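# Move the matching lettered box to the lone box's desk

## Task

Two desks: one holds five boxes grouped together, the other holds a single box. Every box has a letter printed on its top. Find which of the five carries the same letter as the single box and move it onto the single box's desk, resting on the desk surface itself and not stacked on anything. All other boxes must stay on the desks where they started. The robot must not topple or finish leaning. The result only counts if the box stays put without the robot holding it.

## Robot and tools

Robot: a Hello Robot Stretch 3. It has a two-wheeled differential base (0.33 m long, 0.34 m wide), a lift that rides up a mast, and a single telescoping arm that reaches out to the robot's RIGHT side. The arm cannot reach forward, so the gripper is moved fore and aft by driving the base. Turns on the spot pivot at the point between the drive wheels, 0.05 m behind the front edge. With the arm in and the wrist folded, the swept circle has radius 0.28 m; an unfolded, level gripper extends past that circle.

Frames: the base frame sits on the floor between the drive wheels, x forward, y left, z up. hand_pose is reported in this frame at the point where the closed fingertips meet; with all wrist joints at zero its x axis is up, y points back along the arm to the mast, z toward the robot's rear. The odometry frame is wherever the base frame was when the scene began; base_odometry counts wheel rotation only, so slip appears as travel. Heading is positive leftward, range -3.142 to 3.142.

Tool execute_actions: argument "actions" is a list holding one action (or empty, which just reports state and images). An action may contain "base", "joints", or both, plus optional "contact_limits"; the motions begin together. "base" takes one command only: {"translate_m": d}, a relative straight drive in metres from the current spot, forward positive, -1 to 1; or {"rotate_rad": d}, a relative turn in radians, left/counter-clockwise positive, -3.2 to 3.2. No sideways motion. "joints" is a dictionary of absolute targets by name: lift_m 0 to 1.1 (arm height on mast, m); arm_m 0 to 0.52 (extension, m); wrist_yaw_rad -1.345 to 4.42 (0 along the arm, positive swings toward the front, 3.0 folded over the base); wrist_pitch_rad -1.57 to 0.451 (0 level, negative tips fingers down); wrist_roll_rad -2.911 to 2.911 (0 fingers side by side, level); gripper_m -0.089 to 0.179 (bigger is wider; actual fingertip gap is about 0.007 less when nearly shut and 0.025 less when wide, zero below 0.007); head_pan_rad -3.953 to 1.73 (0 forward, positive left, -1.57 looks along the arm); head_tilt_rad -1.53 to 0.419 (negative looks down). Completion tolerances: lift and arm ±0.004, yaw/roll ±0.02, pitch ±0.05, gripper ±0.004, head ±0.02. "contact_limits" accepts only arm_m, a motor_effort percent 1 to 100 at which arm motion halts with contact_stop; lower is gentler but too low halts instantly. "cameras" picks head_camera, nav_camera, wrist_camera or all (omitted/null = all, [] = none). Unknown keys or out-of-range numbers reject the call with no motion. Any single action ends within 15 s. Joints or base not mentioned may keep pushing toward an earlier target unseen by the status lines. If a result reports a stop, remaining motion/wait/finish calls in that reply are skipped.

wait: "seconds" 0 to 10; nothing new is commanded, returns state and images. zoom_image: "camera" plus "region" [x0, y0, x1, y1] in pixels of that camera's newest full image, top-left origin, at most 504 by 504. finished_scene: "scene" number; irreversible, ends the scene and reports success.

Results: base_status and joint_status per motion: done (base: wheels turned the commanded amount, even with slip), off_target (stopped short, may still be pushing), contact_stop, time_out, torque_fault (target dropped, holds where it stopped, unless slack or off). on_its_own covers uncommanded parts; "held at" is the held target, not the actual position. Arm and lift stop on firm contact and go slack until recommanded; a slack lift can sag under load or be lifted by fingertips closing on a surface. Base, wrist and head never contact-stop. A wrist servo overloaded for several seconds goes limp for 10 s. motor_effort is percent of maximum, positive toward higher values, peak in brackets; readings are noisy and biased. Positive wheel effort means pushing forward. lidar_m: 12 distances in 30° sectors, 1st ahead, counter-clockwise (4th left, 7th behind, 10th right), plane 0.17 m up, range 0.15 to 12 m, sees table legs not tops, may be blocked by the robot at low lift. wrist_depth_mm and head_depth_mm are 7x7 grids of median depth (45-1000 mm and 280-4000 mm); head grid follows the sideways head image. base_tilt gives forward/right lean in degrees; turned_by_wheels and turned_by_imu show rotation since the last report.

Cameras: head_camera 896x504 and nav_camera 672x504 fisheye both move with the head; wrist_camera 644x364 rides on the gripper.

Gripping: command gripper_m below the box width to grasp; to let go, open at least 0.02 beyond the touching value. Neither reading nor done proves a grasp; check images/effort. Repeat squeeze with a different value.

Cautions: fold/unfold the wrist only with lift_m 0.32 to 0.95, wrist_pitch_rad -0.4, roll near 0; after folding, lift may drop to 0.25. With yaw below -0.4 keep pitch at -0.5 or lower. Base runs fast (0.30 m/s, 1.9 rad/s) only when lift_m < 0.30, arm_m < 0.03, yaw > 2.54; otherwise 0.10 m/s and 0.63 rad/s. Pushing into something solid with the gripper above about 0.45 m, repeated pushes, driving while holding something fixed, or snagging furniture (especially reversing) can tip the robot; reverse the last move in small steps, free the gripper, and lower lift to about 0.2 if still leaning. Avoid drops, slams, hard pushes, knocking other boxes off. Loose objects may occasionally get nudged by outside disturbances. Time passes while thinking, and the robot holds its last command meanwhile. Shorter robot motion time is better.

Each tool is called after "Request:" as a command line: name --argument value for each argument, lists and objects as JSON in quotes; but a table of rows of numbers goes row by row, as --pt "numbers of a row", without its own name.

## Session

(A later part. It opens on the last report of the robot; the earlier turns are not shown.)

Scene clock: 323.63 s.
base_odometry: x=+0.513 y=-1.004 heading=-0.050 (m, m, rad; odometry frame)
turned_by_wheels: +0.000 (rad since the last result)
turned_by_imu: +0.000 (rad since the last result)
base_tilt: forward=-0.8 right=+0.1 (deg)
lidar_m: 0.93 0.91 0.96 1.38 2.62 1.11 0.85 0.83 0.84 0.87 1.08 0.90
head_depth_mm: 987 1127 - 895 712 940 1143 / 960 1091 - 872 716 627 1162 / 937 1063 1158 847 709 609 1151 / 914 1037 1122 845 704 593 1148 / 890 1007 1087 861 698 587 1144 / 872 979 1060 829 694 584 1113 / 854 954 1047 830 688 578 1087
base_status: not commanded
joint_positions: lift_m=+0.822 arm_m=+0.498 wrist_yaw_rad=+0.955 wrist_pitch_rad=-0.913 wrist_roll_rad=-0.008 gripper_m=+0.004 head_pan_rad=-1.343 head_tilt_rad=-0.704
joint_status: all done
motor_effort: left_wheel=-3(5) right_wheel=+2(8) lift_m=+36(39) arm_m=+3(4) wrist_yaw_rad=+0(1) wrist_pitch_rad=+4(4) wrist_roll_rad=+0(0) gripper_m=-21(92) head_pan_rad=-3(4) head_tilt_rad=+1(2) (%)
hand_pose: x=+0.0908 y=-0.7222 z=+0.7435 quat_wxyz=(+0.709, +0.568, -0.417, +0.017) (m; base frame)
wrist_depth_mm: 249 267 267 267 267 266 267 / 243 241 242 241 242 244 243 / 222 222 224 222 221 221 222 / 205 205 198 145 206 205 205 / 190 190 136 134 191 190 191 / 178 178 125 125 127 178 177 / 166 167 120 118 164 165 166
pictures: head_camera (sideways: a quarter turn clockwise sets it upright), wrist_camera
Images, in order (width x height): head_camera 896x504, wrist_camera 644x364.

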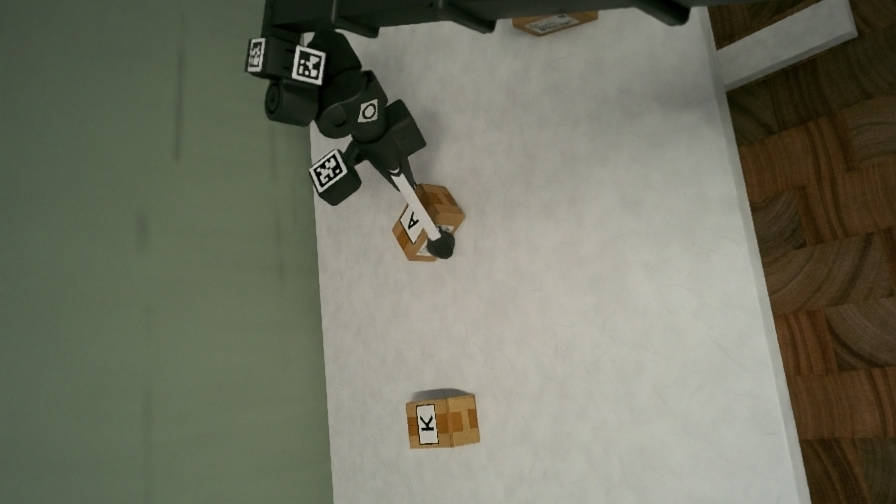

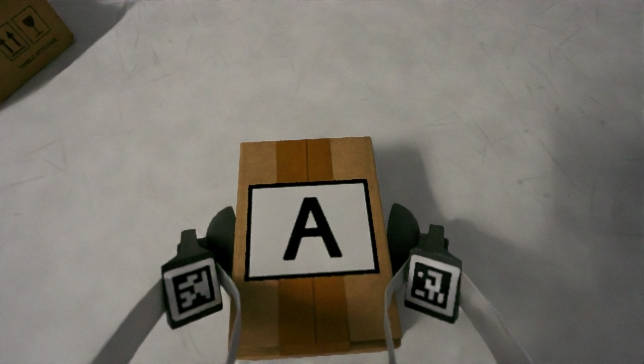

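Request:
execute_actions --actions '[{"joints": {"lift_m": 0.84, "wrist_pitch_rad": -0.4, "arm_m": 0.0, "wrist_yaw_rad": 2.7, "head_pan_rad": -0.8, "head_tilt_rad": -1.0}}]'

Scene clock: 351.27 s.
base_odometry: x=+0.513 y=-1.004 heading=-0.050 (m, m, rad; odometry frame)
turned_by_wheels: +0.000 (rad since the last result)
turned_by_imu: +0.000 (rad since the last result)
base_tilt: forward=-0.8 right=+0.2 (deg)
lidar_m: 0.93 0.91 0.96 1.38 2.62 1.11 0.85 0.83 0.85 0.87 1.08 0.90
head_depth_mm: 919 934 786 680 622 - 1087 / 947 925 764 674 614 1220 1066 / 978 915 771 669 621 1224 - / 1005 903 765 662 1276 1200 - / 1022 894 758 658 1300 1194 1085 / 1035 883 748 653 1319 1186 1070 / 1050 853 745 662 1312 1178 1059
base_status: not commanded
joint_positions: lift_m=+0.839 arm_m=+0.000 wrist_yaw_rad=+2.697 wrist_pitch_rad=-0.430 wrist_roll_rad=-0.008 gripper_m=+0.010 head_pan_rad=-0.807 head_tilt_rad=-0.987
joint_status: all done
on_its_own: gripper_m is held at +0.009, not at your +0.000, by its stall guard, which is not easing now
motor_effort: left_wheel=-2(1) right_wheel=+2(2) lift_m=+37(39) arm_m=-3(3) wrist_yaw_rad=+3(6) wrist_pitch_rad=+9(9) wrist_roll_rad=+1(1) gripper_m=-19(20) head_pan_rad=+2(32) head_tilt_rad=-4(19) (%)
hand_pose: x=+0.0745 y=+0.0558 z=+0.8493 quat_wxyz=(+0.300, +0.704, -0.004, +0.644) (m; base frame)
wrist_depth_mm: - - - - 920 775 683 / - - - - 973 828 738 / - - - - - 900 785 / - - - 147 - 967 813 / - - 137 135 - - 860 / - - 124 125 126 - 946 / - - 120 118 - - 979
pictures: head_camera (sideways: a quarter turn clockwise sets it upright), nav_camera (sideways: a quarter turn counterclockwise sets it upright), wrist_camera
Images, in order (width x height): head_camera 896x504, nav_camera 672x504, wrist_camera 644x364.

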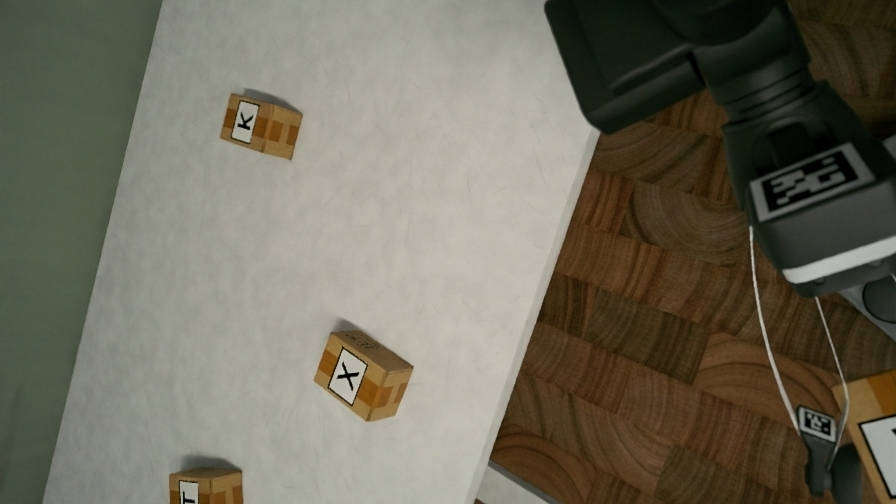

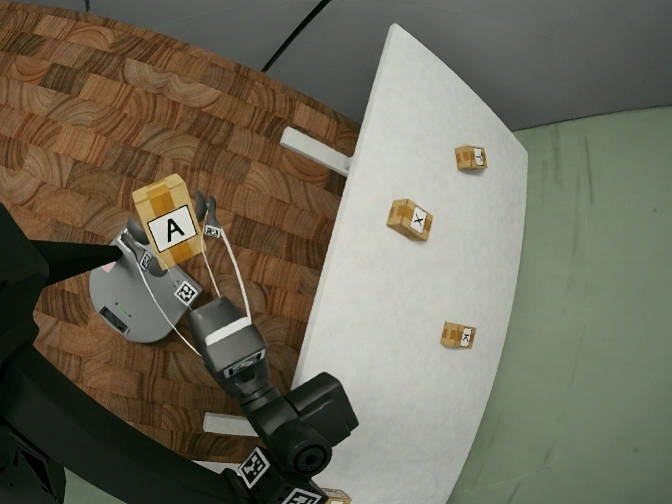

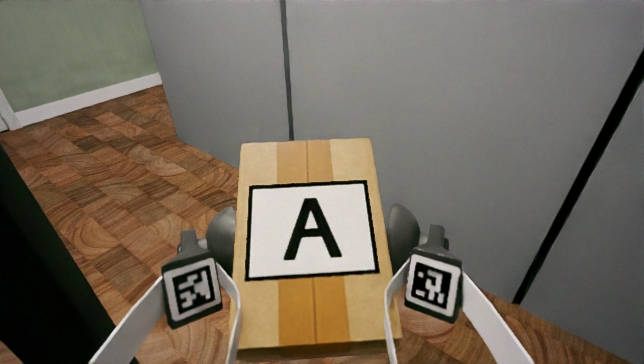

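Request:
execute_actions --actions '[{"base": {"rotate_rad": 1.71}, "joints": {"lift_m": 0.56, "head_pan_rad": 0.0, "head_tilt_rad": -0.8}}]' --cameras '["nav_camera"]'

Request:
execute_actions --actions '[{"base": {"translate_m": 0.3}, "joints": {"lift_m": 0.285}}]' --cameras '["nav_camera", "wrist_camera"]'

Scene clock: 368.50 s.
base_odometry: x=+0.513 y=-1.004 heading=+1.660 (m, m, rad; odometry frame)
turned_by_wheels: +1.710 (rad since the last result)
turned_by_imu: +1.719 (rad since the last result)
base_tilt: forward=-0.9 right=+0.3 (deg)
lidar_m: 1.71 1.80 0.99 0.83 0.83 0.84 1.08 1.08 0.89 0.91 0.91 1.03
head_depth_mm: 1274 1349 1433 1533 1493 1298 1135 / 1510 1615 1729 1748 1500 1285 1130 / 2525 2725 2077 1775 1485 1278 1122 / 2425 2675 2193 1765 1475 1274 1111 / 2345 2594 2154 1751 1465 1265 1108 / 2270 2534 2147 1735 1459 1256 1100 / 2195 2433 2103 1713 1440 1241 1095
base_status: done
joint_positions: lift_m=+0.561 arm_m=+0.000 wrist_yaw_rad=+2.697 wrist_pitch_rad=-0.429 wrist_roll_rad=-0.008 gripper_m=+0.010 head_pan_rad=-0.007 head_tilt_rad=-0.803
joint_status: all done
on_its_own: gripper_m is held at +0.009, not at your +0.000, by its stall guard, which is not easing now
motor_effort: left_wheel=-3(7) right_wheel=+2(7) lift_m=+11(33) arm_m=-3(4) wrist_yaw_rad=+3(3) wrist_pitch_rad=+8(9) wrist_roll_rad=+0(1) gripper_m=-19(19) head_pan_rad=+2(34) head_tilt_rad=+1(13) (%)
hand_pose: x=+0.0745 y=+0.0559 z=+0.5708 quat_wxyz=(+0.300, +0.704, -0.004, +0.644) (m; base frame)
wrist_depth_mm: 673 782 931 - - - - / 717 823 984 - - - - / 742 878 - - - - - / 801 945 - 146 - - - / 885 971 136 134 - 976 - / - 858 125 125 127 855 851 / - 727 120 118 717 728 740
pictures: nav_camera (sideways: a quarter turn counterclockwise sets it upright)
Images, in order (width x height): nav_camera 672x504.

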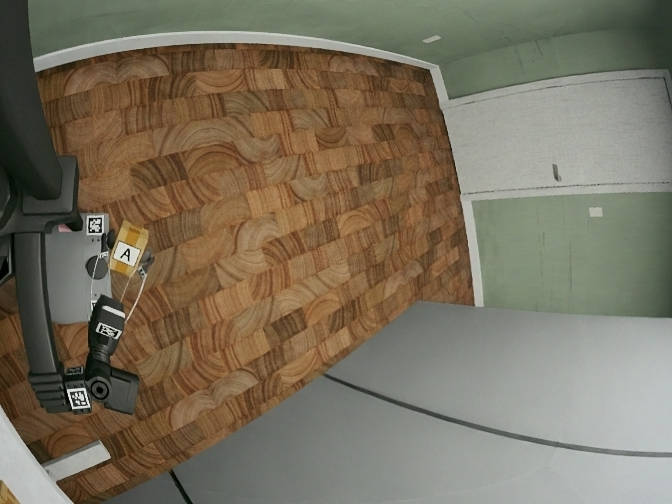

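Scene clock: 372.73 s.
base_odometry: x=+0.486 y=-0.705 heading=+1.660 (m, m, rad; odometry frame)
turned_by_wheels: +0.000 (rad since the last result)
turned_by_imu: +0.001 (rad since the last result)
base_tilt: forward=-0.8 right=+0.1 (deg)
lidar_m: 1.54 1.98 1.09 0.93 0.92 1.05 1.37 1.37 0.97 0.82 0.82 0.93
head_depth_mm: 1151 1215 1292 1373 1437 1296 1132 / 1408 1459 1565 1656 1503 1290 1125 / 2249 2571 2147 1781 1490 1283 1119 / 2171 2480 2178 1761 1480 1274 1115 / 2097 2410 2170 1746 1467 1264 1111 / 2030 2299 2146 1740 1455 1258 1103 / 1957 2227 2111 1719 1441 1246 1095
base_status: done
joint_positions: lift_m=+0.286 arm_m=+0.000 wrist_yaw_rad=+2.698 wrist_pitch_rad=-0.429 wrist_roll_rad=-0.008 gripper_m=+0.010 head_pan_rad=-0.007 head_tilt_rad=-0.802
joint_status: all done
on_its_own: gripper_m is held at +0.009, not at your +0.000, by its stall guard, which is not easing now
motor_effort: left_wheel=-1(9) right_wheel=+2(10) lift_m=+11(11) arm_m=-3(3) wrist_yaw_rad=+2(3) wrist_pitch_rad=+8(8) wrist_roll_rad=+0(0) gripper_m=-20(19) head_pan_rad=+3(2) head_tilt_rad=+1(1) (%)
hand_pose: x=+0.0745 y=+0.0560 z=+0.2959 quat_wxyz=(+0.299, +0.704, -0.004, +0.644) (m; base frame)
wrist_depth_mm: 755 850 - - - - - / 792 921 - - - - - / 806 898 940 918 943 908 924 / 745 726 669 146 727 730 717 / 615 612 137 134 592 593 599 / - 503 125 125 127 506 506 / - - 118 118 433 441 437
pictures: nav_camera (sideways: a quarter turn counterclockwise sets it upright), wrist_camera
Images, in order (width x height): nav_camera 672x504, wrist_camera 644x364.

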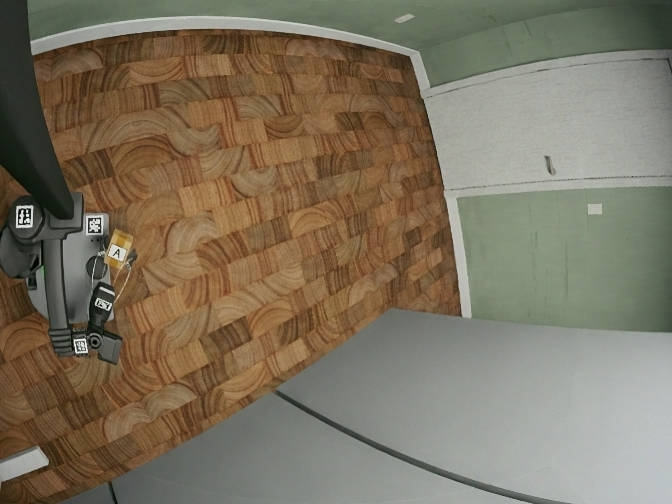

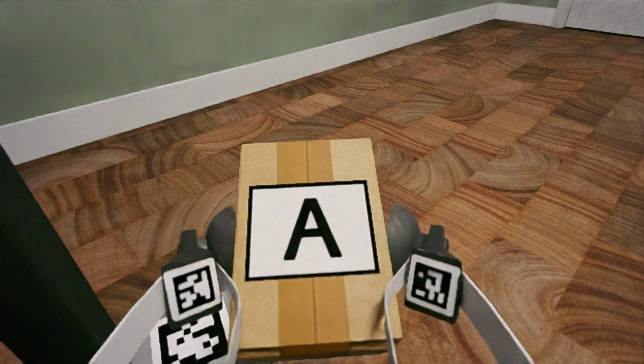

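Request:
execute_actions --actions '[{"base": {"translate_m": 1.0}}]' --cameras '["nav_camera"]'

Scene clock: 379.27 s.
base_odometry: x=+0.397 y=+0.291 heading=+1.659 (m, m, rad; odometry frame)
turned_by_wheels: +0.000 (rad since the last result)
turned_by_imu: +0.005 (rad since the last result)
base_tilt: forward=-0.8 right=+0.3 (deg)
lidar_m: 1.44 1.41 1.44 1.22 1.22 1.39 2.11 1.12 0.62 0.52 0.52 0.59
head_depth_mm: 1418 1654 1997 1810 933 1000 1073 / 1375 1599 1901 1808 1499 1237 1127 / 1325 1535 1819 1784 1492 1281 1119 / 1285 1483 1745 1766 1480 1268 1113 / 1245 1423 1676 1748 1471 1263 1107 / 1206 1374 1602 1733 1458 1260 1100 / 1163 1317 1530 1679 1438 1247 1093
base_status: done
joint_positions: lift_m=+0.286 arm_m=+0.000 wrist_yaw_rad=+2.698 wrist_pitch_rad=-0.429 wrist_roll_rad=-0.008 gripper_m=+0.010 head_pan_rad=-0.007 head_tilt_rad=-0.802
joint_status: not commanded
on_its_own: gripper_m is held at +0.009, not at your +0.000, by its stall guard, which is not easing now
motor_effort: left_wheel=-2(9) right_wheel=+3(11) lift_m=+11(10) arm_m=-3(3) wrist_yaw_rad=+3(3) wrist_pitch_rad=+8(8) wrist_roll_rad=+1(0) gripper_m=-19(19) head_pan_rad=+2(3) head_tilt_rad=+1(2) (%)
hand_pose: x=+0.0745 y=+0.0560 z=+0.2959 quat_wxyz=(+0.299, +0.704, -0.004, +0.644) (m; base frame)
wrist_depth_mm: 965 - - - - - - / - - - - - - - / 946 932 959 936 921 936 927 / 746 721 669 146 727 725 725 / 613 602 137 135 592 593 591 / - 514 125 125 127 511 512 / - - 118 118 429 446 439
pictures: nav_camera (sideways: a quarter turn counterclockwise sets it upright)
Images, in order (width x height): nav_camera 672x504.

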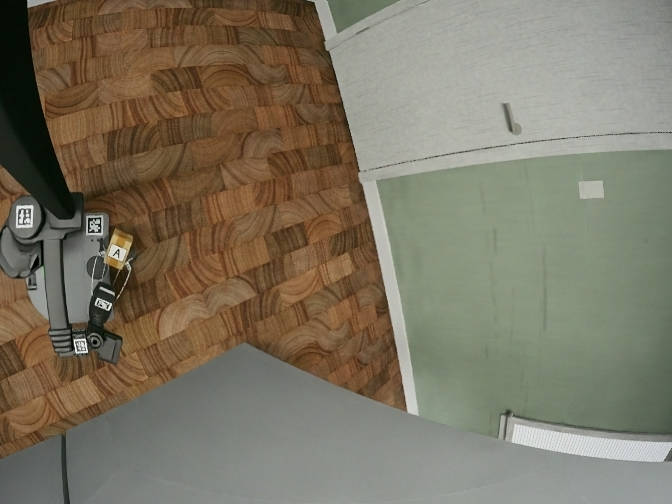

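Request:
execute_actions --actions '[{"base": {"translate_m": 1.0}, "joints": {"head_pan_rad": -1.0}}]' --cameras '["nav_camera"]'

Scene clock: 386.70 s.
base_odometry: x=+0.309 y=+1.287 heading=+1.659 (m, m, rad; odometry frame)
turned_by_wheels: +0.000 (rad since the last result)
turned_by_imu: +0.005 (rad since the last result)
base_tilt: forward=-0.8 right=+0.2 (deg)
lidar_m: 0.47 0.47 0.52 0.87 1.51 1.72 2.91 0.55 0.56 2.91 1.00 0.56
head_depth_mm: 2674 2863 2271 1810 1505 1297 1132 / 2638 2512 2236 1803 1495 1289 1127 / 2375 2549 2200 1771 1486 1276 1121 / 1456 1802 2036 1764 1481 1271 1123 / 1088 1233 1455 1624 1467 1265 1108 / 876 965 1077 1213 1363 1255 1103 / 721 785 855 941 1045 1161 1093
base_status: done
joint_positions: lift_m=+0.286 arm_m=+0.000 wrist_yaw_rad=+2.698 wrist_pitch_rad=-0.429 wrist_roll_rad=-0.008 gripper_m=+0.010 head_pan_rad=-0.993 head_tilt_rad=-0.802
joint_status: all done
on_its_own: gripper_m is held at +0.009, not at your +0.000, by its stall guard, which is not easing now
motor_effort: left_wheel=-3(7) right_wheel=+2(12) lift_m=+10(11) arm_m=-3(3) wrist_yaw_rad=+3(2) wrist_pitch_rad=+8(8) wrist_roll_rad=+0(0) gripper_m=-19(19) head_pan_rad=-4(42) head_tilt_rad=+0(1) (%)
hand_pose: x=+0.0745 y=+0.0560 z=+0.2959 quat_wxyz=(+0.299, +0.704, -0.004, +0.644) (m; base frame)
wrist_depth_mm: - - 843 604 494 408 351 / - - 951 667 540 437 369 / 942 955 910 692 581 471 386 / 738 734 679 146 598 495 410 / 622 600 137 134 578 514 427 / - 507 125 125 127 504 443 / - - 118 118 432 441 432
pictures: nav_camera (sideways: a quarter turn counterclockwise sets it upright)
Images, in order (width x height): nav_camera 672x504.

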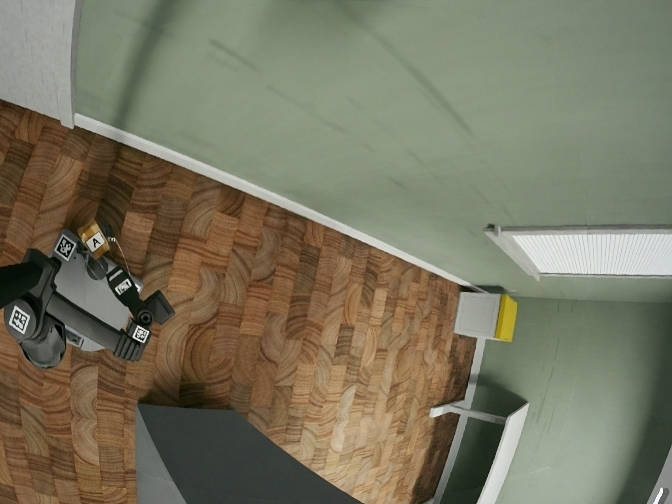

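Request:
execute_actions --actions '[{"base": {"rotate_rad": -1.40}, "joints": {"head_pan_rad": -0.4}}]' --cameras '["nav_camera"]'

Request:
execute_actions --actions '[{"base": {"translate_m": 1.0}, "joints": {"head_pan_rad": -1.1}}]' --cameras '["nav_camera", "wrist_camera"]'

Scene clock: 418.00 s.
base_odometry: x=+0.309 y=+1.287 heading=+0.259 (m, m, rad; odometry frame)
turned_by_wheels: -1.400 (rad since the last result)
turned_by_imu: -1.400 (rad since the last result)
base_tilt: forward=-0.8 right=+0.1 (deg)
lidar_m: 2.60 0.78 0.51 0.47 0.48 0.58 1.20 1.52 1.91 1.77 0.55 0.62
head_depth_mm: 524 567 619 681 780 1222 1134 / 589 645 710 793 895 1077 1133 / 671 745 834 947 1102 1232 1121 / 3151 2886 2116 1664 1409 1270 1115 / 3114 2837 2170 1746 1468 1266 1111 / 2899 2796 2147 1736 1455 1250 1104 / 2712 2644 2112 1722 1447 1242 1094
base_status: done
joint_positions: lift_m=+0.286 arm_m=+0.000 wrist_yaw_rad=+2.698 wrist_pitch_rad=-0.429 wrist_roll_rad=-0.008 gripper_m=+0.010 head_pan_rad=-0.407 head_tilt_rad=-0.802
joint_status: all done
on_its_own: gripper_m is held at +0.009, not at your +0.000, by its stall guard, which is not easing now
motor_effort: left_wheel=+2(11) right_wheel=-3(9) lift_m=+11(11) arm_m=-3(2) wrist_yaw_rad=+2(3) wrist_pitch_rad=+8(8) wrist_roll_rad=+0(0) gripper_m=-19(18) head_pan_rad=+2(32) head_tilt_rad=+0(1) (%)
hand_pose: x=+0.0745 y=+0.0560 z=+0.2959 quat_wxyz=(+0.299, +0.704, -0.004, +0.644) (m; base frame)
wrist_depth_mm: 397 441 512 582 702 898 - / 419 469 545 643 785 - - / 442 502 575 672 832 918 914 / 478 532 583 147 732 729 713 / 516 563 137 134 597 601 590 / - 509 125 125 127 508 505 / - - 118 118 429 442 442
pictures: nav_camera (sideways: a quarter turn counterclockwise sets it upright)
Images, in order (width x height): nav_camera 672x504.

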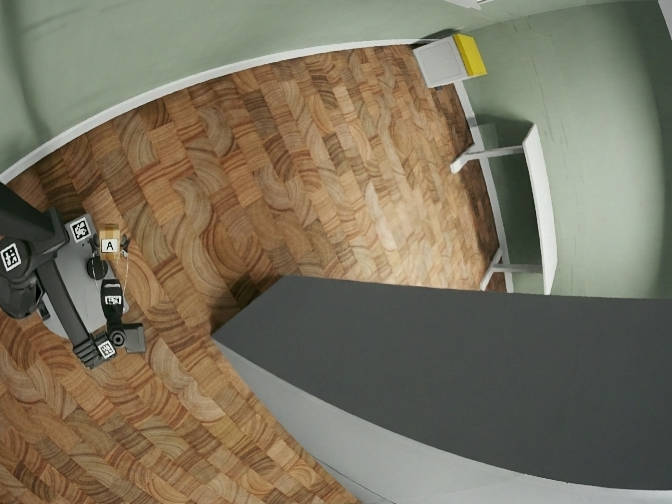

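Scene clock: 423.03 s.
base_odometry: x=+1.275 y=+1.544 heading=+0.260 (m, m, rad; odometry frame)
turned_by_wheels: +0.000 (rad since the last result)
turned_by_imu: +0.005 (rad since the last result)
base_tilt: forward=-0.9 right=+0.2 (deg)
lidar_m: 1.61 0.98 0.65 0.60 0.61 0.76 1.57 0.60 0.48 1.29 2.62 2.46
head_depth_mm: 2551 2745 2256 1811 1513 1273 1106 / 2640 2824 2227 1799 1500 1292 1125 / 2683 2788 2209 1780 1488 1282 1123 / 2855 2831 2187 1763 1479 1271 1119 / 2889 2754 2154 1752 1469 1263 1105 / 3062 2802 2131 1726 1457 1254 1106 / 3080 2759 2111 1711 1448 1248 1096
base_status: done
joint_positions: lift_m=+0.286 arm_m=+0.000 wrist_yaw_rad=+2.698 wrist_pitch_rad=-0.429 wrist_roll_rad=-0.008 gripper_m=+0.010 head_pan_rad=-1.093 head_tilt_rad=-0.802
joint_status: all done
on_its_own: gripper_m is held at +0.009, not at your +0.000, by its stall guard, which is not easing now
motor_effort: left_wheel=+1(12) right_wheel=-2(6) lift_m=+10(11) arm_m=-3(3) wrist_yaw_rad=+3(2) wrist_pitch_rad=+8(8) wrist_roll_rad=+0(0) gripper_m=-19(19) head_pan_rad=-4(36) head_tilt_rad=+2(0) (%)
hand_pose: x=+0.0745 y=+0.0560 z=+0.2959 quat_wxyz=(+0.299, +0.704, -0.004, +0.644) (m; base frame)
wrist_depth_mm: 491 548 632 731 874 - - / 525 585 668 803 960 - - / 565 628 714 796 905 936 891 / 586 666 679 146 722 733 718 / 613 599 137 135 602 608 585 / - 507 125 125 127 509 508 / - - 118 118 427 439 440
pictures: nav_camera (sideways: a quarter turn counterclockwise sets it upright), wrist_camera
Images, in order (width x height): nav_camera 672x504, wrist_camera 644x364.

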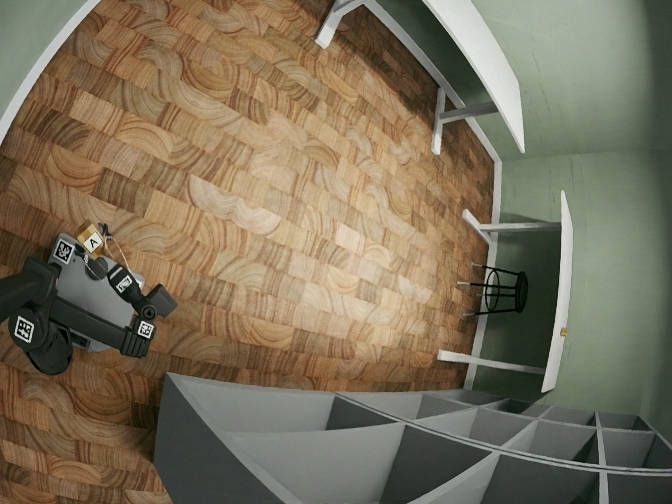

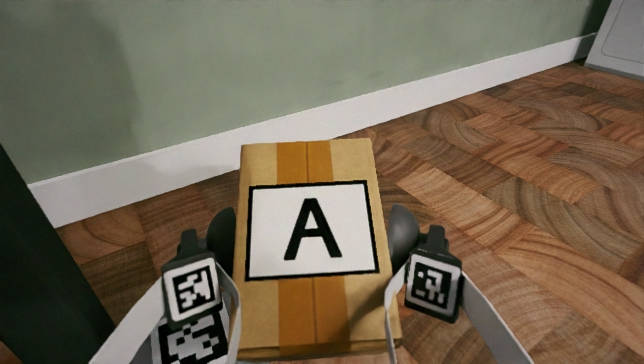

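Request:
execute_actions --actions '[{"base": {"rotate_rad": -1.09}, "joints": {"head_pan_rad": -0.2, "head_tilt_rad": -0.6}}]' --cameras '[]'

Request:
execute_actions --actions '[{"base": {"translate_m": 1.0}}]' --cameras '["nav_camera", "head_camera"]'

Scene clock: 429.20 s.
base_odometry: x=+1.275 y=+1.544 heading=-0.830 (m, m, rad; odometry frame)
turned_by_wheels: -1.090 (rad since the last result)
turned_by_imu: -1.091 (rad since the last result)
base_tilt: forward=-0.8 right=+0.3 (deg)
lidar_m: 2.62 2.51 1.80 1.05 0.67 0.60 0.61 0.74 1.41 0.64 0.48 1.29
head_depth_mm: 1787 1830 1305 1315 1481 1331 1139 / 2560 2794 2728 2184 1658 1418 1211 / 2569 2860 3052 2251 1743 1427 1202 / 2584 2909 3118 2231 1736 1419 1199 / 2641 2855 2936 2213 1725 1413 1189 / 2646 2955 3040 2196 1708 1396 1184 / 2654 2958 2875 2167 1694 1391 1177
base_status: done
joint_positions: lift_m=+0.286 arm_m=+0.000 wrist_yaw_rad=+2.698 wrist_pitch_rad=-0.429 wrist_roll_rad=-0.008 gripper_m=+0.010 head_pan_rad=-0.207 head_tilt_rad=-0.606
joint_status: all done
on_its_own: gripper_m is held at +0.009, not at your +0.000, by its stall guard, which is not easing now
motor_effort: left_wheel=+2(11) right_wheel=-3(9) lift_m=+11(11) arm_m=-4(3) wrist_yaw_rad=+2(3) wrist_pitch_rad=+8(8) wrist_roll_rad=+0(0) gripper_m=-19(19) head_pan_rad=+2(40) head_tilt_rad=+3(14) (%)
hand_pose: x=+0.0745 y=+0.0560 z=+0.2959 quat_wxyz=(+0.299, +0.704, -0.004, +0.644) (m; base frame)
wrist_depth_mm: 977 - - - - - - / 946 - - - - - - / 909 943 950 925 903 928 908 / 746 735 671 146 734 730 727 / 620 602 136 134 587 599 596 / - 518 124 125 127 501 498 / - - 118 118 424 444 438
pictures: none
No camera images: the call's "cameras" was empty. Leave "cameras" out to get every camera's image.

Scene clock: 434.23 s.
base_odometry: x=+1.950 y=+0.805 heading=-0.830 (m, m, rad; odometry frame)
turned_by_wheels: +0.000 (rad since the last result)
turned_by_imu: +0.005 (rad since the last result)
base_tilt: forward=-0.8 right=+0.1 (deg)
lidar_m: 1.61 1.69 1.92 1.52 1.71 1.55 1.56 0.86 1.12 0.73 1.38 1.80
head_depth_mm: 1776 1749 2137 2284 1779 1448 1221 / 1795 1712 2197 2145 1765 1438 1212 / 1823 1858 2250 2258 1753 1427 1199 / 1855 1806 2189 2146 1733 1427 1199 / 1872 1762 2211 2127 1723 1412 1191 / 1891 1920 2367 2201 1705 1399 1181 / 1926 1769 2314 2108 1703 1385 1176
base_status: done
joint_positions: lift_m=+0.286 arm_m=+0.000 wrist_yaw_rad=+2.698 wrist_pitch_rad=-0.429 wrist_roll_rad=-0.008 gripper_m=+0.010 head_pan_rad=-0.207 head_tilt_rad=-0.605
joint_status: not commanded
on_its_own: gripper_m is held at +0.009, not at your +0.000, by its stall guard, which is not easing now
motor_effort: left_wheel=+1(12) right_wheel=-1(6) lift_m=+11(11) arm_m=-3(3) wrist_yaw_rad=+3(3) wrist_pitch_rad=+8(8) wrist_roll_rad=+0(0) gripper_m=-19(18) head_pan_rad=+2(2) head_tilt_rad=+2(2) (%)
hand_pose: x=+0.0745 y=+0.0560 z=+0.2959 quat_wxyz=(+0.299, +0.704, -0.004, +0.644) (m; base frame)
wrist_depth_mm: - - - - - - - / - - - - - - - / 946 949 947 937 892 913 918 / 732 739 671 147 725 725 726 / 619 602 136 135 588 592 599 / - 517 125 125 127 511 501 / - - 118 118 427 437 440
pictures: head_camera (sideways: a quarter turn clockwise sets it upright), nav_camera (sideways: a quarter turn counterclockwise sets it upright)
Images, in order (width x height): head_camera 896x504, nav_camera 672x504.

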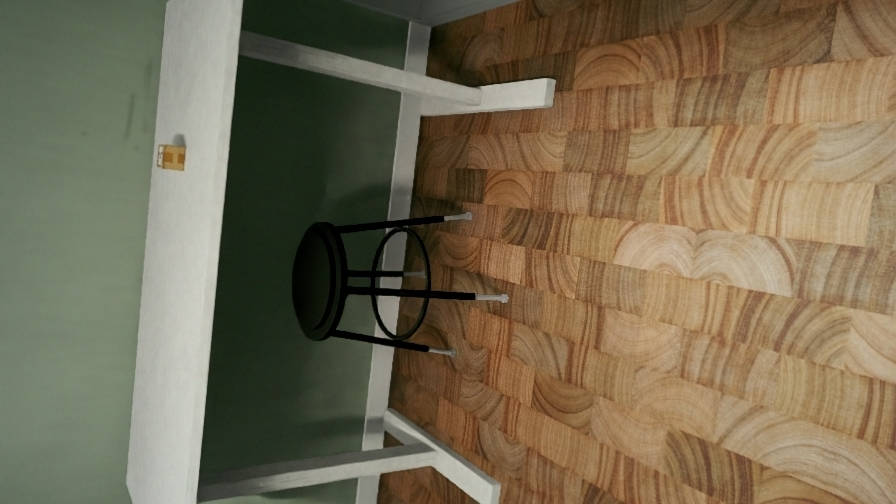

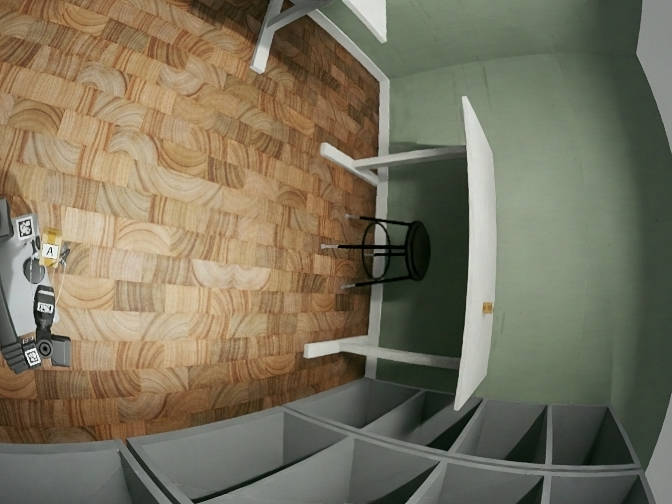

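Request:
execute_actions --actions '[{"base": {"translate_m": 0.93}, "joints": {"lift_m": 1.09, "wrist_yaw_rad": 1.3, "arm_m": 0.33, "head_pan_rad": -0.6, "head_tilt_rad": -0.5}}]'

Scene clock: 450.13 s.
base_odometry: x=+2.577 y=+0.119 heading=-0.830 (m, m, rad; odometry frame)
turned_by_wheels: +0.000 (rad since the last result)
turned_by_imu: +0.002 (rad since the last result)
base_tilt: forward=-0.8 right=+0.2 (deg)
lidar_m: 0.93 1.67 1.13 1.60 1.97 2.24 1.74 1.10 1.17 1.05 1.11 0.71
head_depth_mm: 1231 1357 1186 780 1739 1560 1254 / 1196 1312 1161 771 1766 1455 1279 / 1164 1278 1138 720 1761 1535 1269 / 1137 1238 1114 711 1723 1486 1261 / 1106 1208 1097 703 1092 1472 1251 / 1081 1178 1082 695 1051 1384 1215 / 1052 1143 1055 687 1060 1411 1240
base_status: done
joint_positions: lift_m=+1.089 arm_m=+0.330 wrist_yaw_rad=+1.301 wrist_pitch_rad=-0.429 wrist_roll_rad=-0.008 gripper_m=+0.010 head_pan_rad=-0.593 head_tilt_rad=-0.507
joint_status: all done
on_its_own: gripper_m is held at +0.009, not at your +0.000, by its stall guard, which is not easing now
motor_effort: left_wheel=+1(11) right_wheel=-1(8) lift_m=+37(39) arm_m=+3(4) wrist_yaw_rad=-2(6) wrist_pitch_rad=+8(8) wrist_roll_rad=+0(0) gripper_m=-19(19) head_pan_rad=-4(26) head_tilt_rad=+2(10) (%)
hand_pose: x=+0.1935 y=-0.5341 z=+1.0994 quat_wxyz=(+0.643, +0.537, -0.456, +0.301) (m; base frame)
wrist_depth_mm: - - - - - - 930 / 842 864 828 804 802 946 810 / 616 605 593 597 611 601 - / 480 471 436 146 470 466 458 / - 909 137 135 396 404 395 / - - 125 125 127 - 843 / - - 119 118 - - 778
pictures: head_camera (sideways: a quarter turn clockwise sets it upright), nav_camera (sideways: a quarter turn counterclockwise sets it upright), wrist_camera
Images, in order (width x height): head_camera 896x504, nav_camera 672x504, wrist_camera 644x364.

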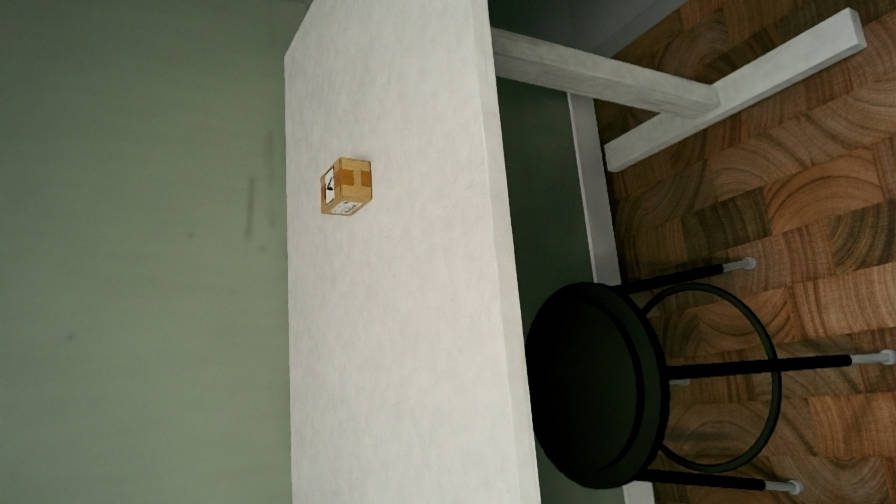

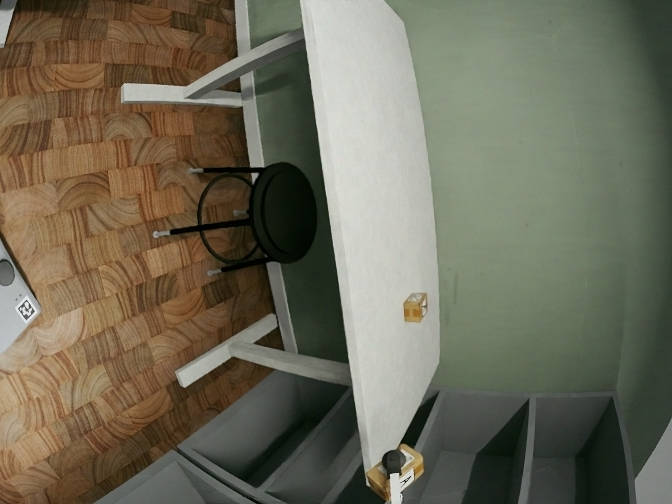

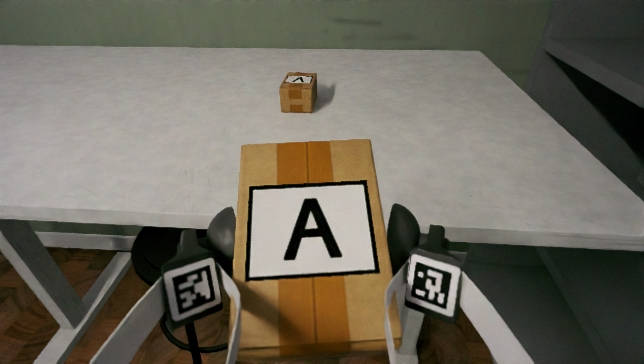

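Request:
zoom_image --camera "wrist_camera" --region '[260, 55, 350, 125]'

Request:
zoom_image --camera "head_camera" --region '[305, 145, 390, 225]'

Region (260, 55, 350, 125) of wrist_camera's 644x364 image, scaled by 5.600.

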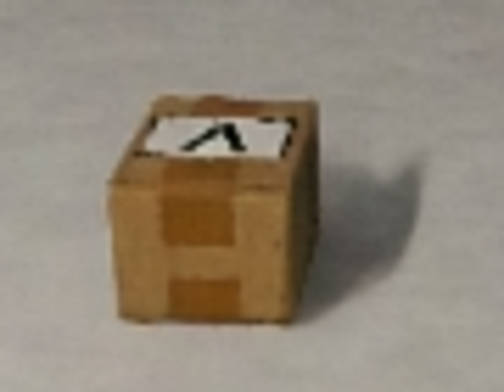

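Region (305, 145, 390, 225) of head_camera's 896x504 image, scaled by 5.929, with more detail than that image has; it fills the top 474 rows of this view, and the rest is white.

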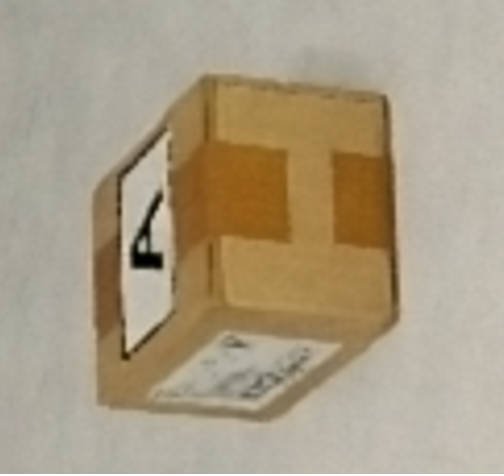

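Request:
execute_actions --actions '[{"base": {"rotate_rad": 1.1}, "joints": {"lift_m": 1.098, "wrist_yaw_rad": 0.1, "arm_m": 0.47, "wrist_pitch_rad": -0.89, "head_pan_rad": -1.5, "head_tilt_rad": -0.45}}]'

Scene clock: 468.93 s.
base_odometry: x=+2.577 y=+0.119 heading=+0.270 (m, m, rad; odometry frame)
turned_by_wheels: +1.100 (rad since the last result)
turned_by_imu: +1.105 (rad since the last result)
base_tilt: forward=-0.8 right=+0.3 (deg)
lidar_m: 1.13 1.62 1.70 2.43 1.74 1.10 1.38 1.06 1.11 0.70 0.93 1.71
head_depth_mm: 1111 1247 1281 814 1626 1620 1321 / 1114 - 1270 803 1616 1617 1315 / 1113 - 1129 751 1082 1499 1309 / 1103 1193 1262 740 1087 1011 1267 / 1098 1191 1250 773 1074 1441 1293 / 1092 1183 1244 765 1546 1517 1286 / 1086 1174 1238 757 1562 1554 1282
base_status: done
joint_positions: lift_m=+1.097 arm_m=+0.470 wrist_yaw_rad=+0.103 wrist_pitch_rad=-0.903 wrist_roll_rad=-0.008 gripper_m=+0.010 head_pan_rad=-1.493 head_tilt_rad=-0.458
joint_status: all done
on_its_own: gripper_m is held at +0.009, not at your +0.000, by its stall guard, which is not easing now
motor_effort: left_wheel=-2(7) right_wheel=+2(12) lift_m=+37(39) arm_m=+4(4) wrist_yaw_rad=-3(5) wrist_pitch_rad=+4(8) wrist_roll_rad=+0(0) gripper_m=-20(19) head_pan_rad=-4(42) head_tilt_rad=+2(9) (%)
hand_pose: x=-0.0073 y=-0.7536 z=+1.0198 quat_wxyz=(+0.654, +0.342, -0.617, -0.275) (m; base frame)
wrist_depth_mm: 337 336 338 338 340 339 337 / 303 307 306 308 307 308 291 / 279 280 280 279 280 280 274 / 257 257 250 146 259 259 260 / 238 240 137 135 238 239 240 / 221 222 125 125 127 224 224 / 209 207 121 118 206 209 209
pictures: head_camera (sideways: a quarter turn clockwise sets it upright), nav_camera (sideways: a quarter turn counterclockwise sets it upright), wrist_camera
Images, in order (width x height): head_camera 896x504, nav_camera 672x504, wrist_camera 644x364.

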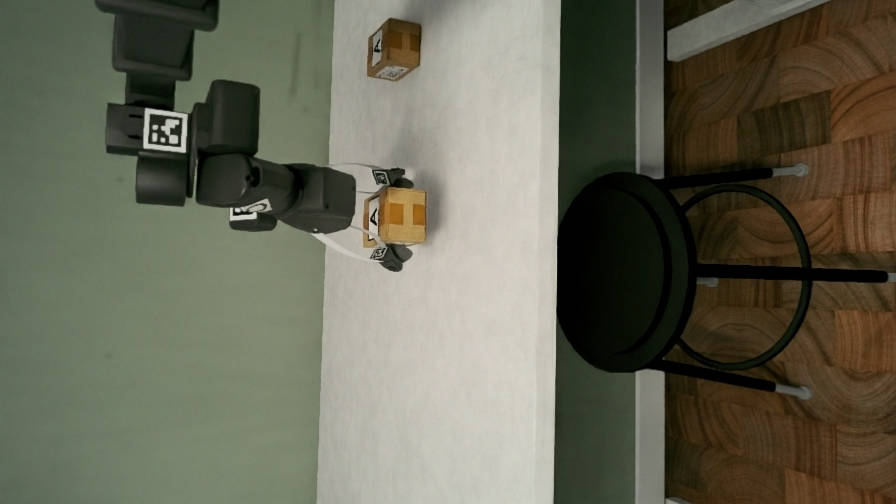

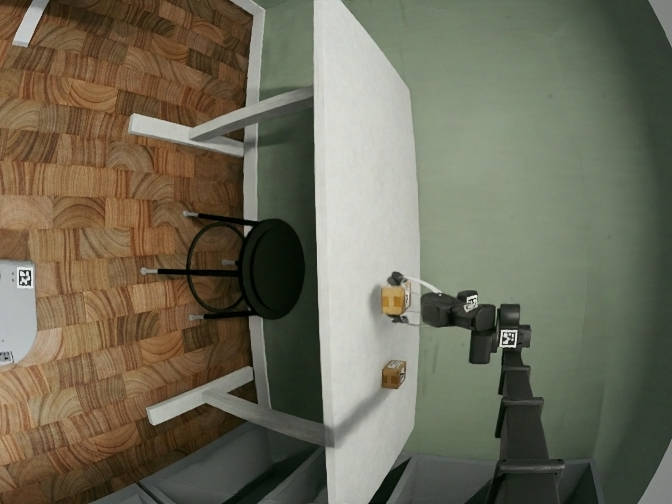

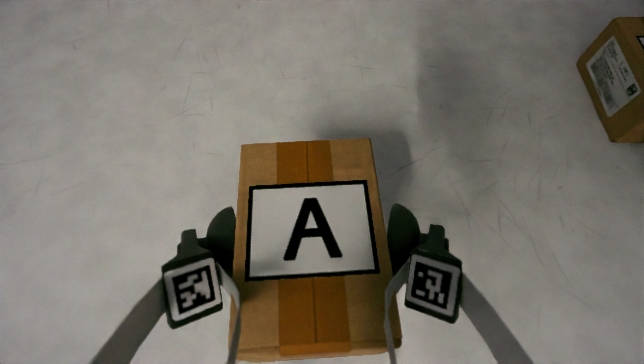

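Request:
execute_actions --actions '[{"joints": {"lift_m": 1.05}}]' --cameras '["wrist_camera"]'

Scene clock: 472.30 s.
base_odometry: x=+2.577 y=+0.119 heading=+0.270 (m, m, rad; odometry frame)
turned_by_wheels: +0.000 (rad since the last result)
turned_by_imu: +0.000 (rad since the last result)
base_tilt: forward=-0.9 right=+0.2 (deg)
lidar_m: 1.14 1.62 1.70 2.43 1.74 1.11 1.38 1.06 1.11 0.71 0.93 1.71
head_depth_mm: 1119 1189 1270 813 1629 1622 1328 / 1112 1182 1247 802 1618 1611 1317 / 1107 1181 - 747 1079 1502 1305 / 1102 1197 1255 738 1086 1013 1269 / 1101 1190 1248 773 1077 1441 1290 / 1093 1183 1244 764 1556 1515 1286 / 1087 1178 1233 755 1564 1554 1278
base_status: not commanded
joint_positions: lift_m=+1.051 arm_m=+0.470 wrist_yaw_rad=+0.103 wrist_pitch_rad=-0.904 wrist_roll_rad=-0.008 gripper_m=+0.010 head_pan_rad=-1.493 head_tilt_rad=-0.458
joint_status: all done
on_its_own: gripper_m is held at +0.009, not at your +0.000, by its stall guard, which is not easing now
motor_effort: left_wheel=-1(2) right_wheel=+2(2) lift_m=+10(32) arm_m=+3(4) wrist_yaw_rad=-3(3) wrist_pitch_rad=+4(4) wrist_roll_rad=+0(0) gripper_m=-19(19) head_pan_rad=-4(4) head_tilt_rad=+3(2) (%)
hand_pose: x=-0.0073 y=-0.7534 z=+0.9731 quat_wxyz=(+0.654, +0.342, -0.616, -0.275) (m; base frame)
wrist_depth_mm: 268 268 266 267 266 266 263 / 244 242 242 243 243 243 244 / 222 223 222 222 223 223 223 / 204 205 198 146 204 205 205 / 190 190 137 135 190 190 190 / 177 177 125 125 127 177 177 / 166 166 120 118 164 166 166
pictures: wrist_camera
Images, in order (width x height): wrist_camera 644x364.

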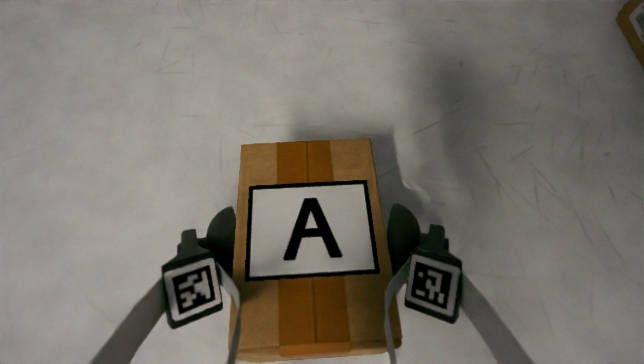

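About 2 mm above the desk. Release.

Request:
execute_actions --actions '[{"joints": {"lift_m": 1.048, "gripper_m": 0.12}}]' --cameras '["wrist_camera", "head_camera"]'

Scene clock: 476.20 s.
base_odometry: x=+2.577 y=+0.119 heading=+0.270 (m, m, rad; odometry frame)
turned_by_wheels: +0.000 (rad since the last result)
turned_by_imu: +0.000 (rad since the last result)
base_tilt: forward=-0.8 right=+0.2 (deg)
lidar_m: 1.13 1.62 1.70 2.43 1.74 1.11 1.38 1.06 1.11 0.70 0.93 1.70
head_depth_mm: 1125 1194 1268 816 1632 1617 1318 / 1113 1183 1243 802 1620 1617 1315 / 1106 1177 - 747 1078 1506 1307 / 1103 1195 1258 737 1087 1012 1267 / 1099 1192 1249 774 1076 1445 1291 / 1095 1182 1245 764 1561 1519 1286 / 1089 1174 1235 755 1563 1556 1276
base_status: not commanded
joint_positions: lift_m=+1.049 arm_m=+0.470 wrist_yaw_rad=+0.102 wrist_pitch_rad=-0.902 wrist_roll_rad=-0.008 gripper_m=+0.120 head_pan_rad=-1.493 head_tilt_rad=-0.458
joint_status: all done
motor_effort: left_wheel=-2(1) right_wheel=+2(2) lift_m=+11(10) arm_m=+3(3) wrist_yaw_rad=-3(3) wrist_pitch_rad=+3(4) wrist_roll_rad=+0(0) gripper_m=+1(81) head_pan_rad=-3(4) head_tilt_rad=+3(2) (%)
hand_pose: x=-0.0073 y=-0.7539 z=+0.9714 quat_wxyz=(+0.654, +0.342, -0.617, -0.274) (m; base frame)
wrist_depth_mm: 267 265 267 266 264 266 261 / 241 241 242 241 241 241 242 / 221 221 220 220 220 221 221 / 203 202 197 147 204 203 204 / 188 190 183 136 188 190 188 / 175 - 170 126 171 179 176 / - 162 122 120 162 162 165
pictures: head_camera (sideways: a quarter turn clockwise sets it upright), wrist_camera
Images, in order (width x height): head_camera 896x504, wrist_camera 644x364.

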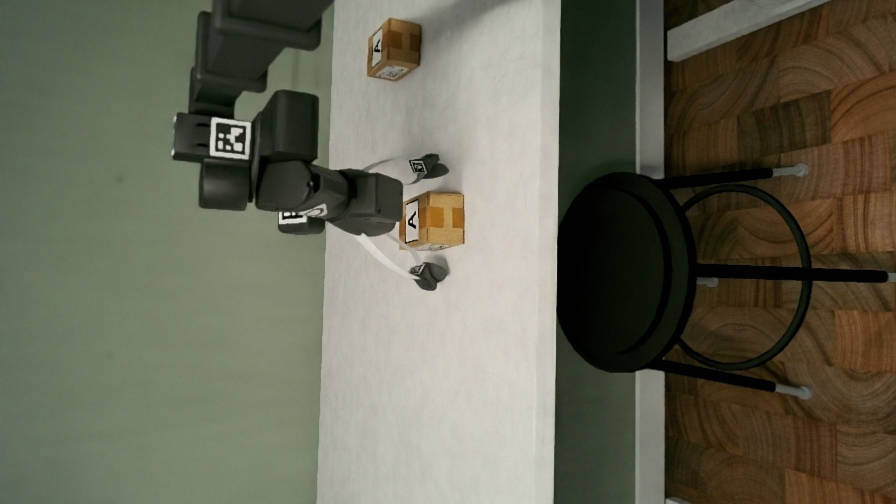

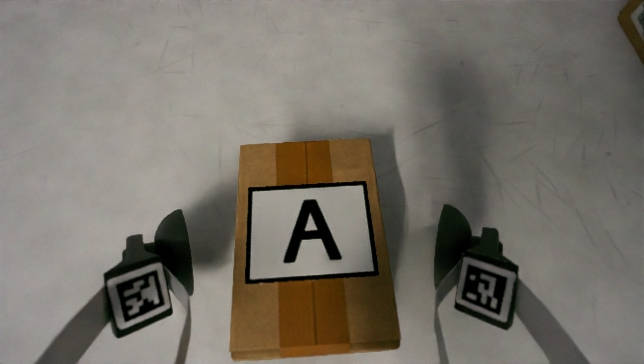

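Released. Back the gripper clear.

Request:
execute_actions --actions '[{"joints": {"lift_m": 1.098, "arm_m": 0.37}}]' --cameras '["wrist_camera", "head_camera"]'

Scene clock: 480.97 s.
base_odometry: x=+2.577 y=+0.119 heading=+0.270 (m, m, rad; odometry frame)
turned_by_wheels: +0.000 (rad since the last result)
turned_by_imu: +0.000 (rad since the last result)
base_tilt: forward=-0.8 right=+0.3 (deg)
lidar_m: 1.14 1.61 1.70 2.43 1.74 1.11 1.38 1.06 1.11 0.71 0.93 1.71
head_depth_mm: 1120 1245 1279 813 1635 1611 1323 / 1101 - 1254 804 1618 1613 1313 / 1113 - - 745 1082 1503 1305 / 1104 1198 1252 739 1085 1013 1274 / 1097 1189 1247 773 1072 1451 1291 / 1091 1186 1241 765 1554 1524 1287 / 1087 1177 1235 755 1562 1558 1275
base_status: not commanded
joint_positions: lift_m=+1.097 arm_m=+0.370 wrist_yaw_rad=+0.102 wrist_pitch_rad=-0.902 wrist_roll_rad=-0.008 gripper_m=+0.120 head_pan_rad=-1.493 head_tilt_rad=-0.458
joint_status: all done
motor_effort: left_wheel=-1(2) right_wheel=+2(2) lift_m=+36(39) arm_m=-3(3) wrist_yaw_rad=-3(3) wrist_pitch_rad=+4(3) wrist_roll_rad=+0(1) gripper_m=+0(0) head_pan_rad=-4(3) head_tilt_rad=+3(3) (%)
hand_pose: x=-0.0073 y=-0.6547 z=+1.0200 quat_wxyz=(+0.654, +0.342, -0.617, -0.274) (m; base frame)
wrist_depth_mm: 338 339 338 339 339 339 307 / 308 307 307 240 306 309 309 / 281 281 280 220 283 282 282 / 258 257 258 221 258 259 258 / 239 242 240 240 240 241 240 / 223 - 222 223 225 228 225 / 213 206 211 208 207 207 210
pictures: head_camera (sideways: a quarter turn clockwise sets it upright), wrist_camera
Images, in order (width x height): head_camera 896x504, wrist_camera 644x364.

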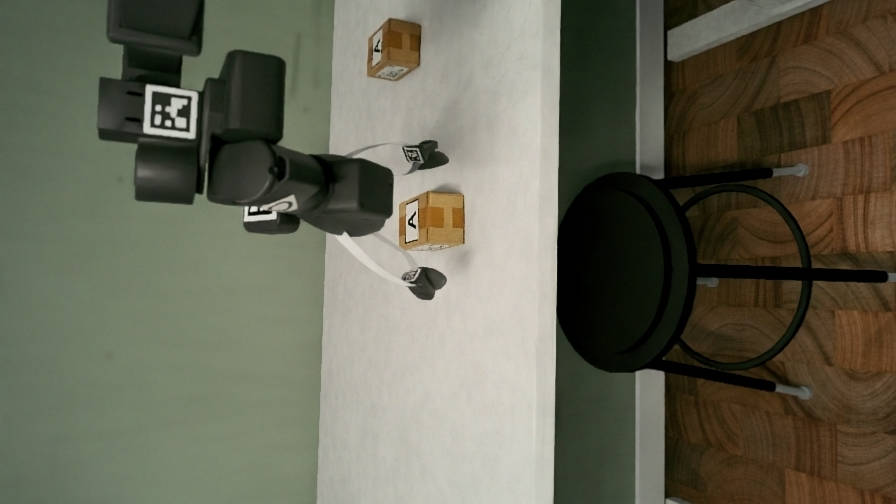

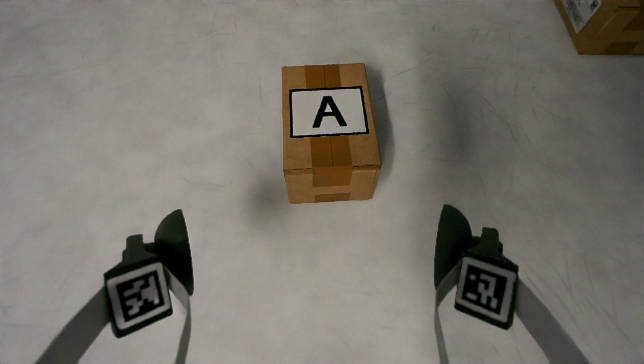

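Request:
finished_scene --scene 1

The scene is finished: the task was done.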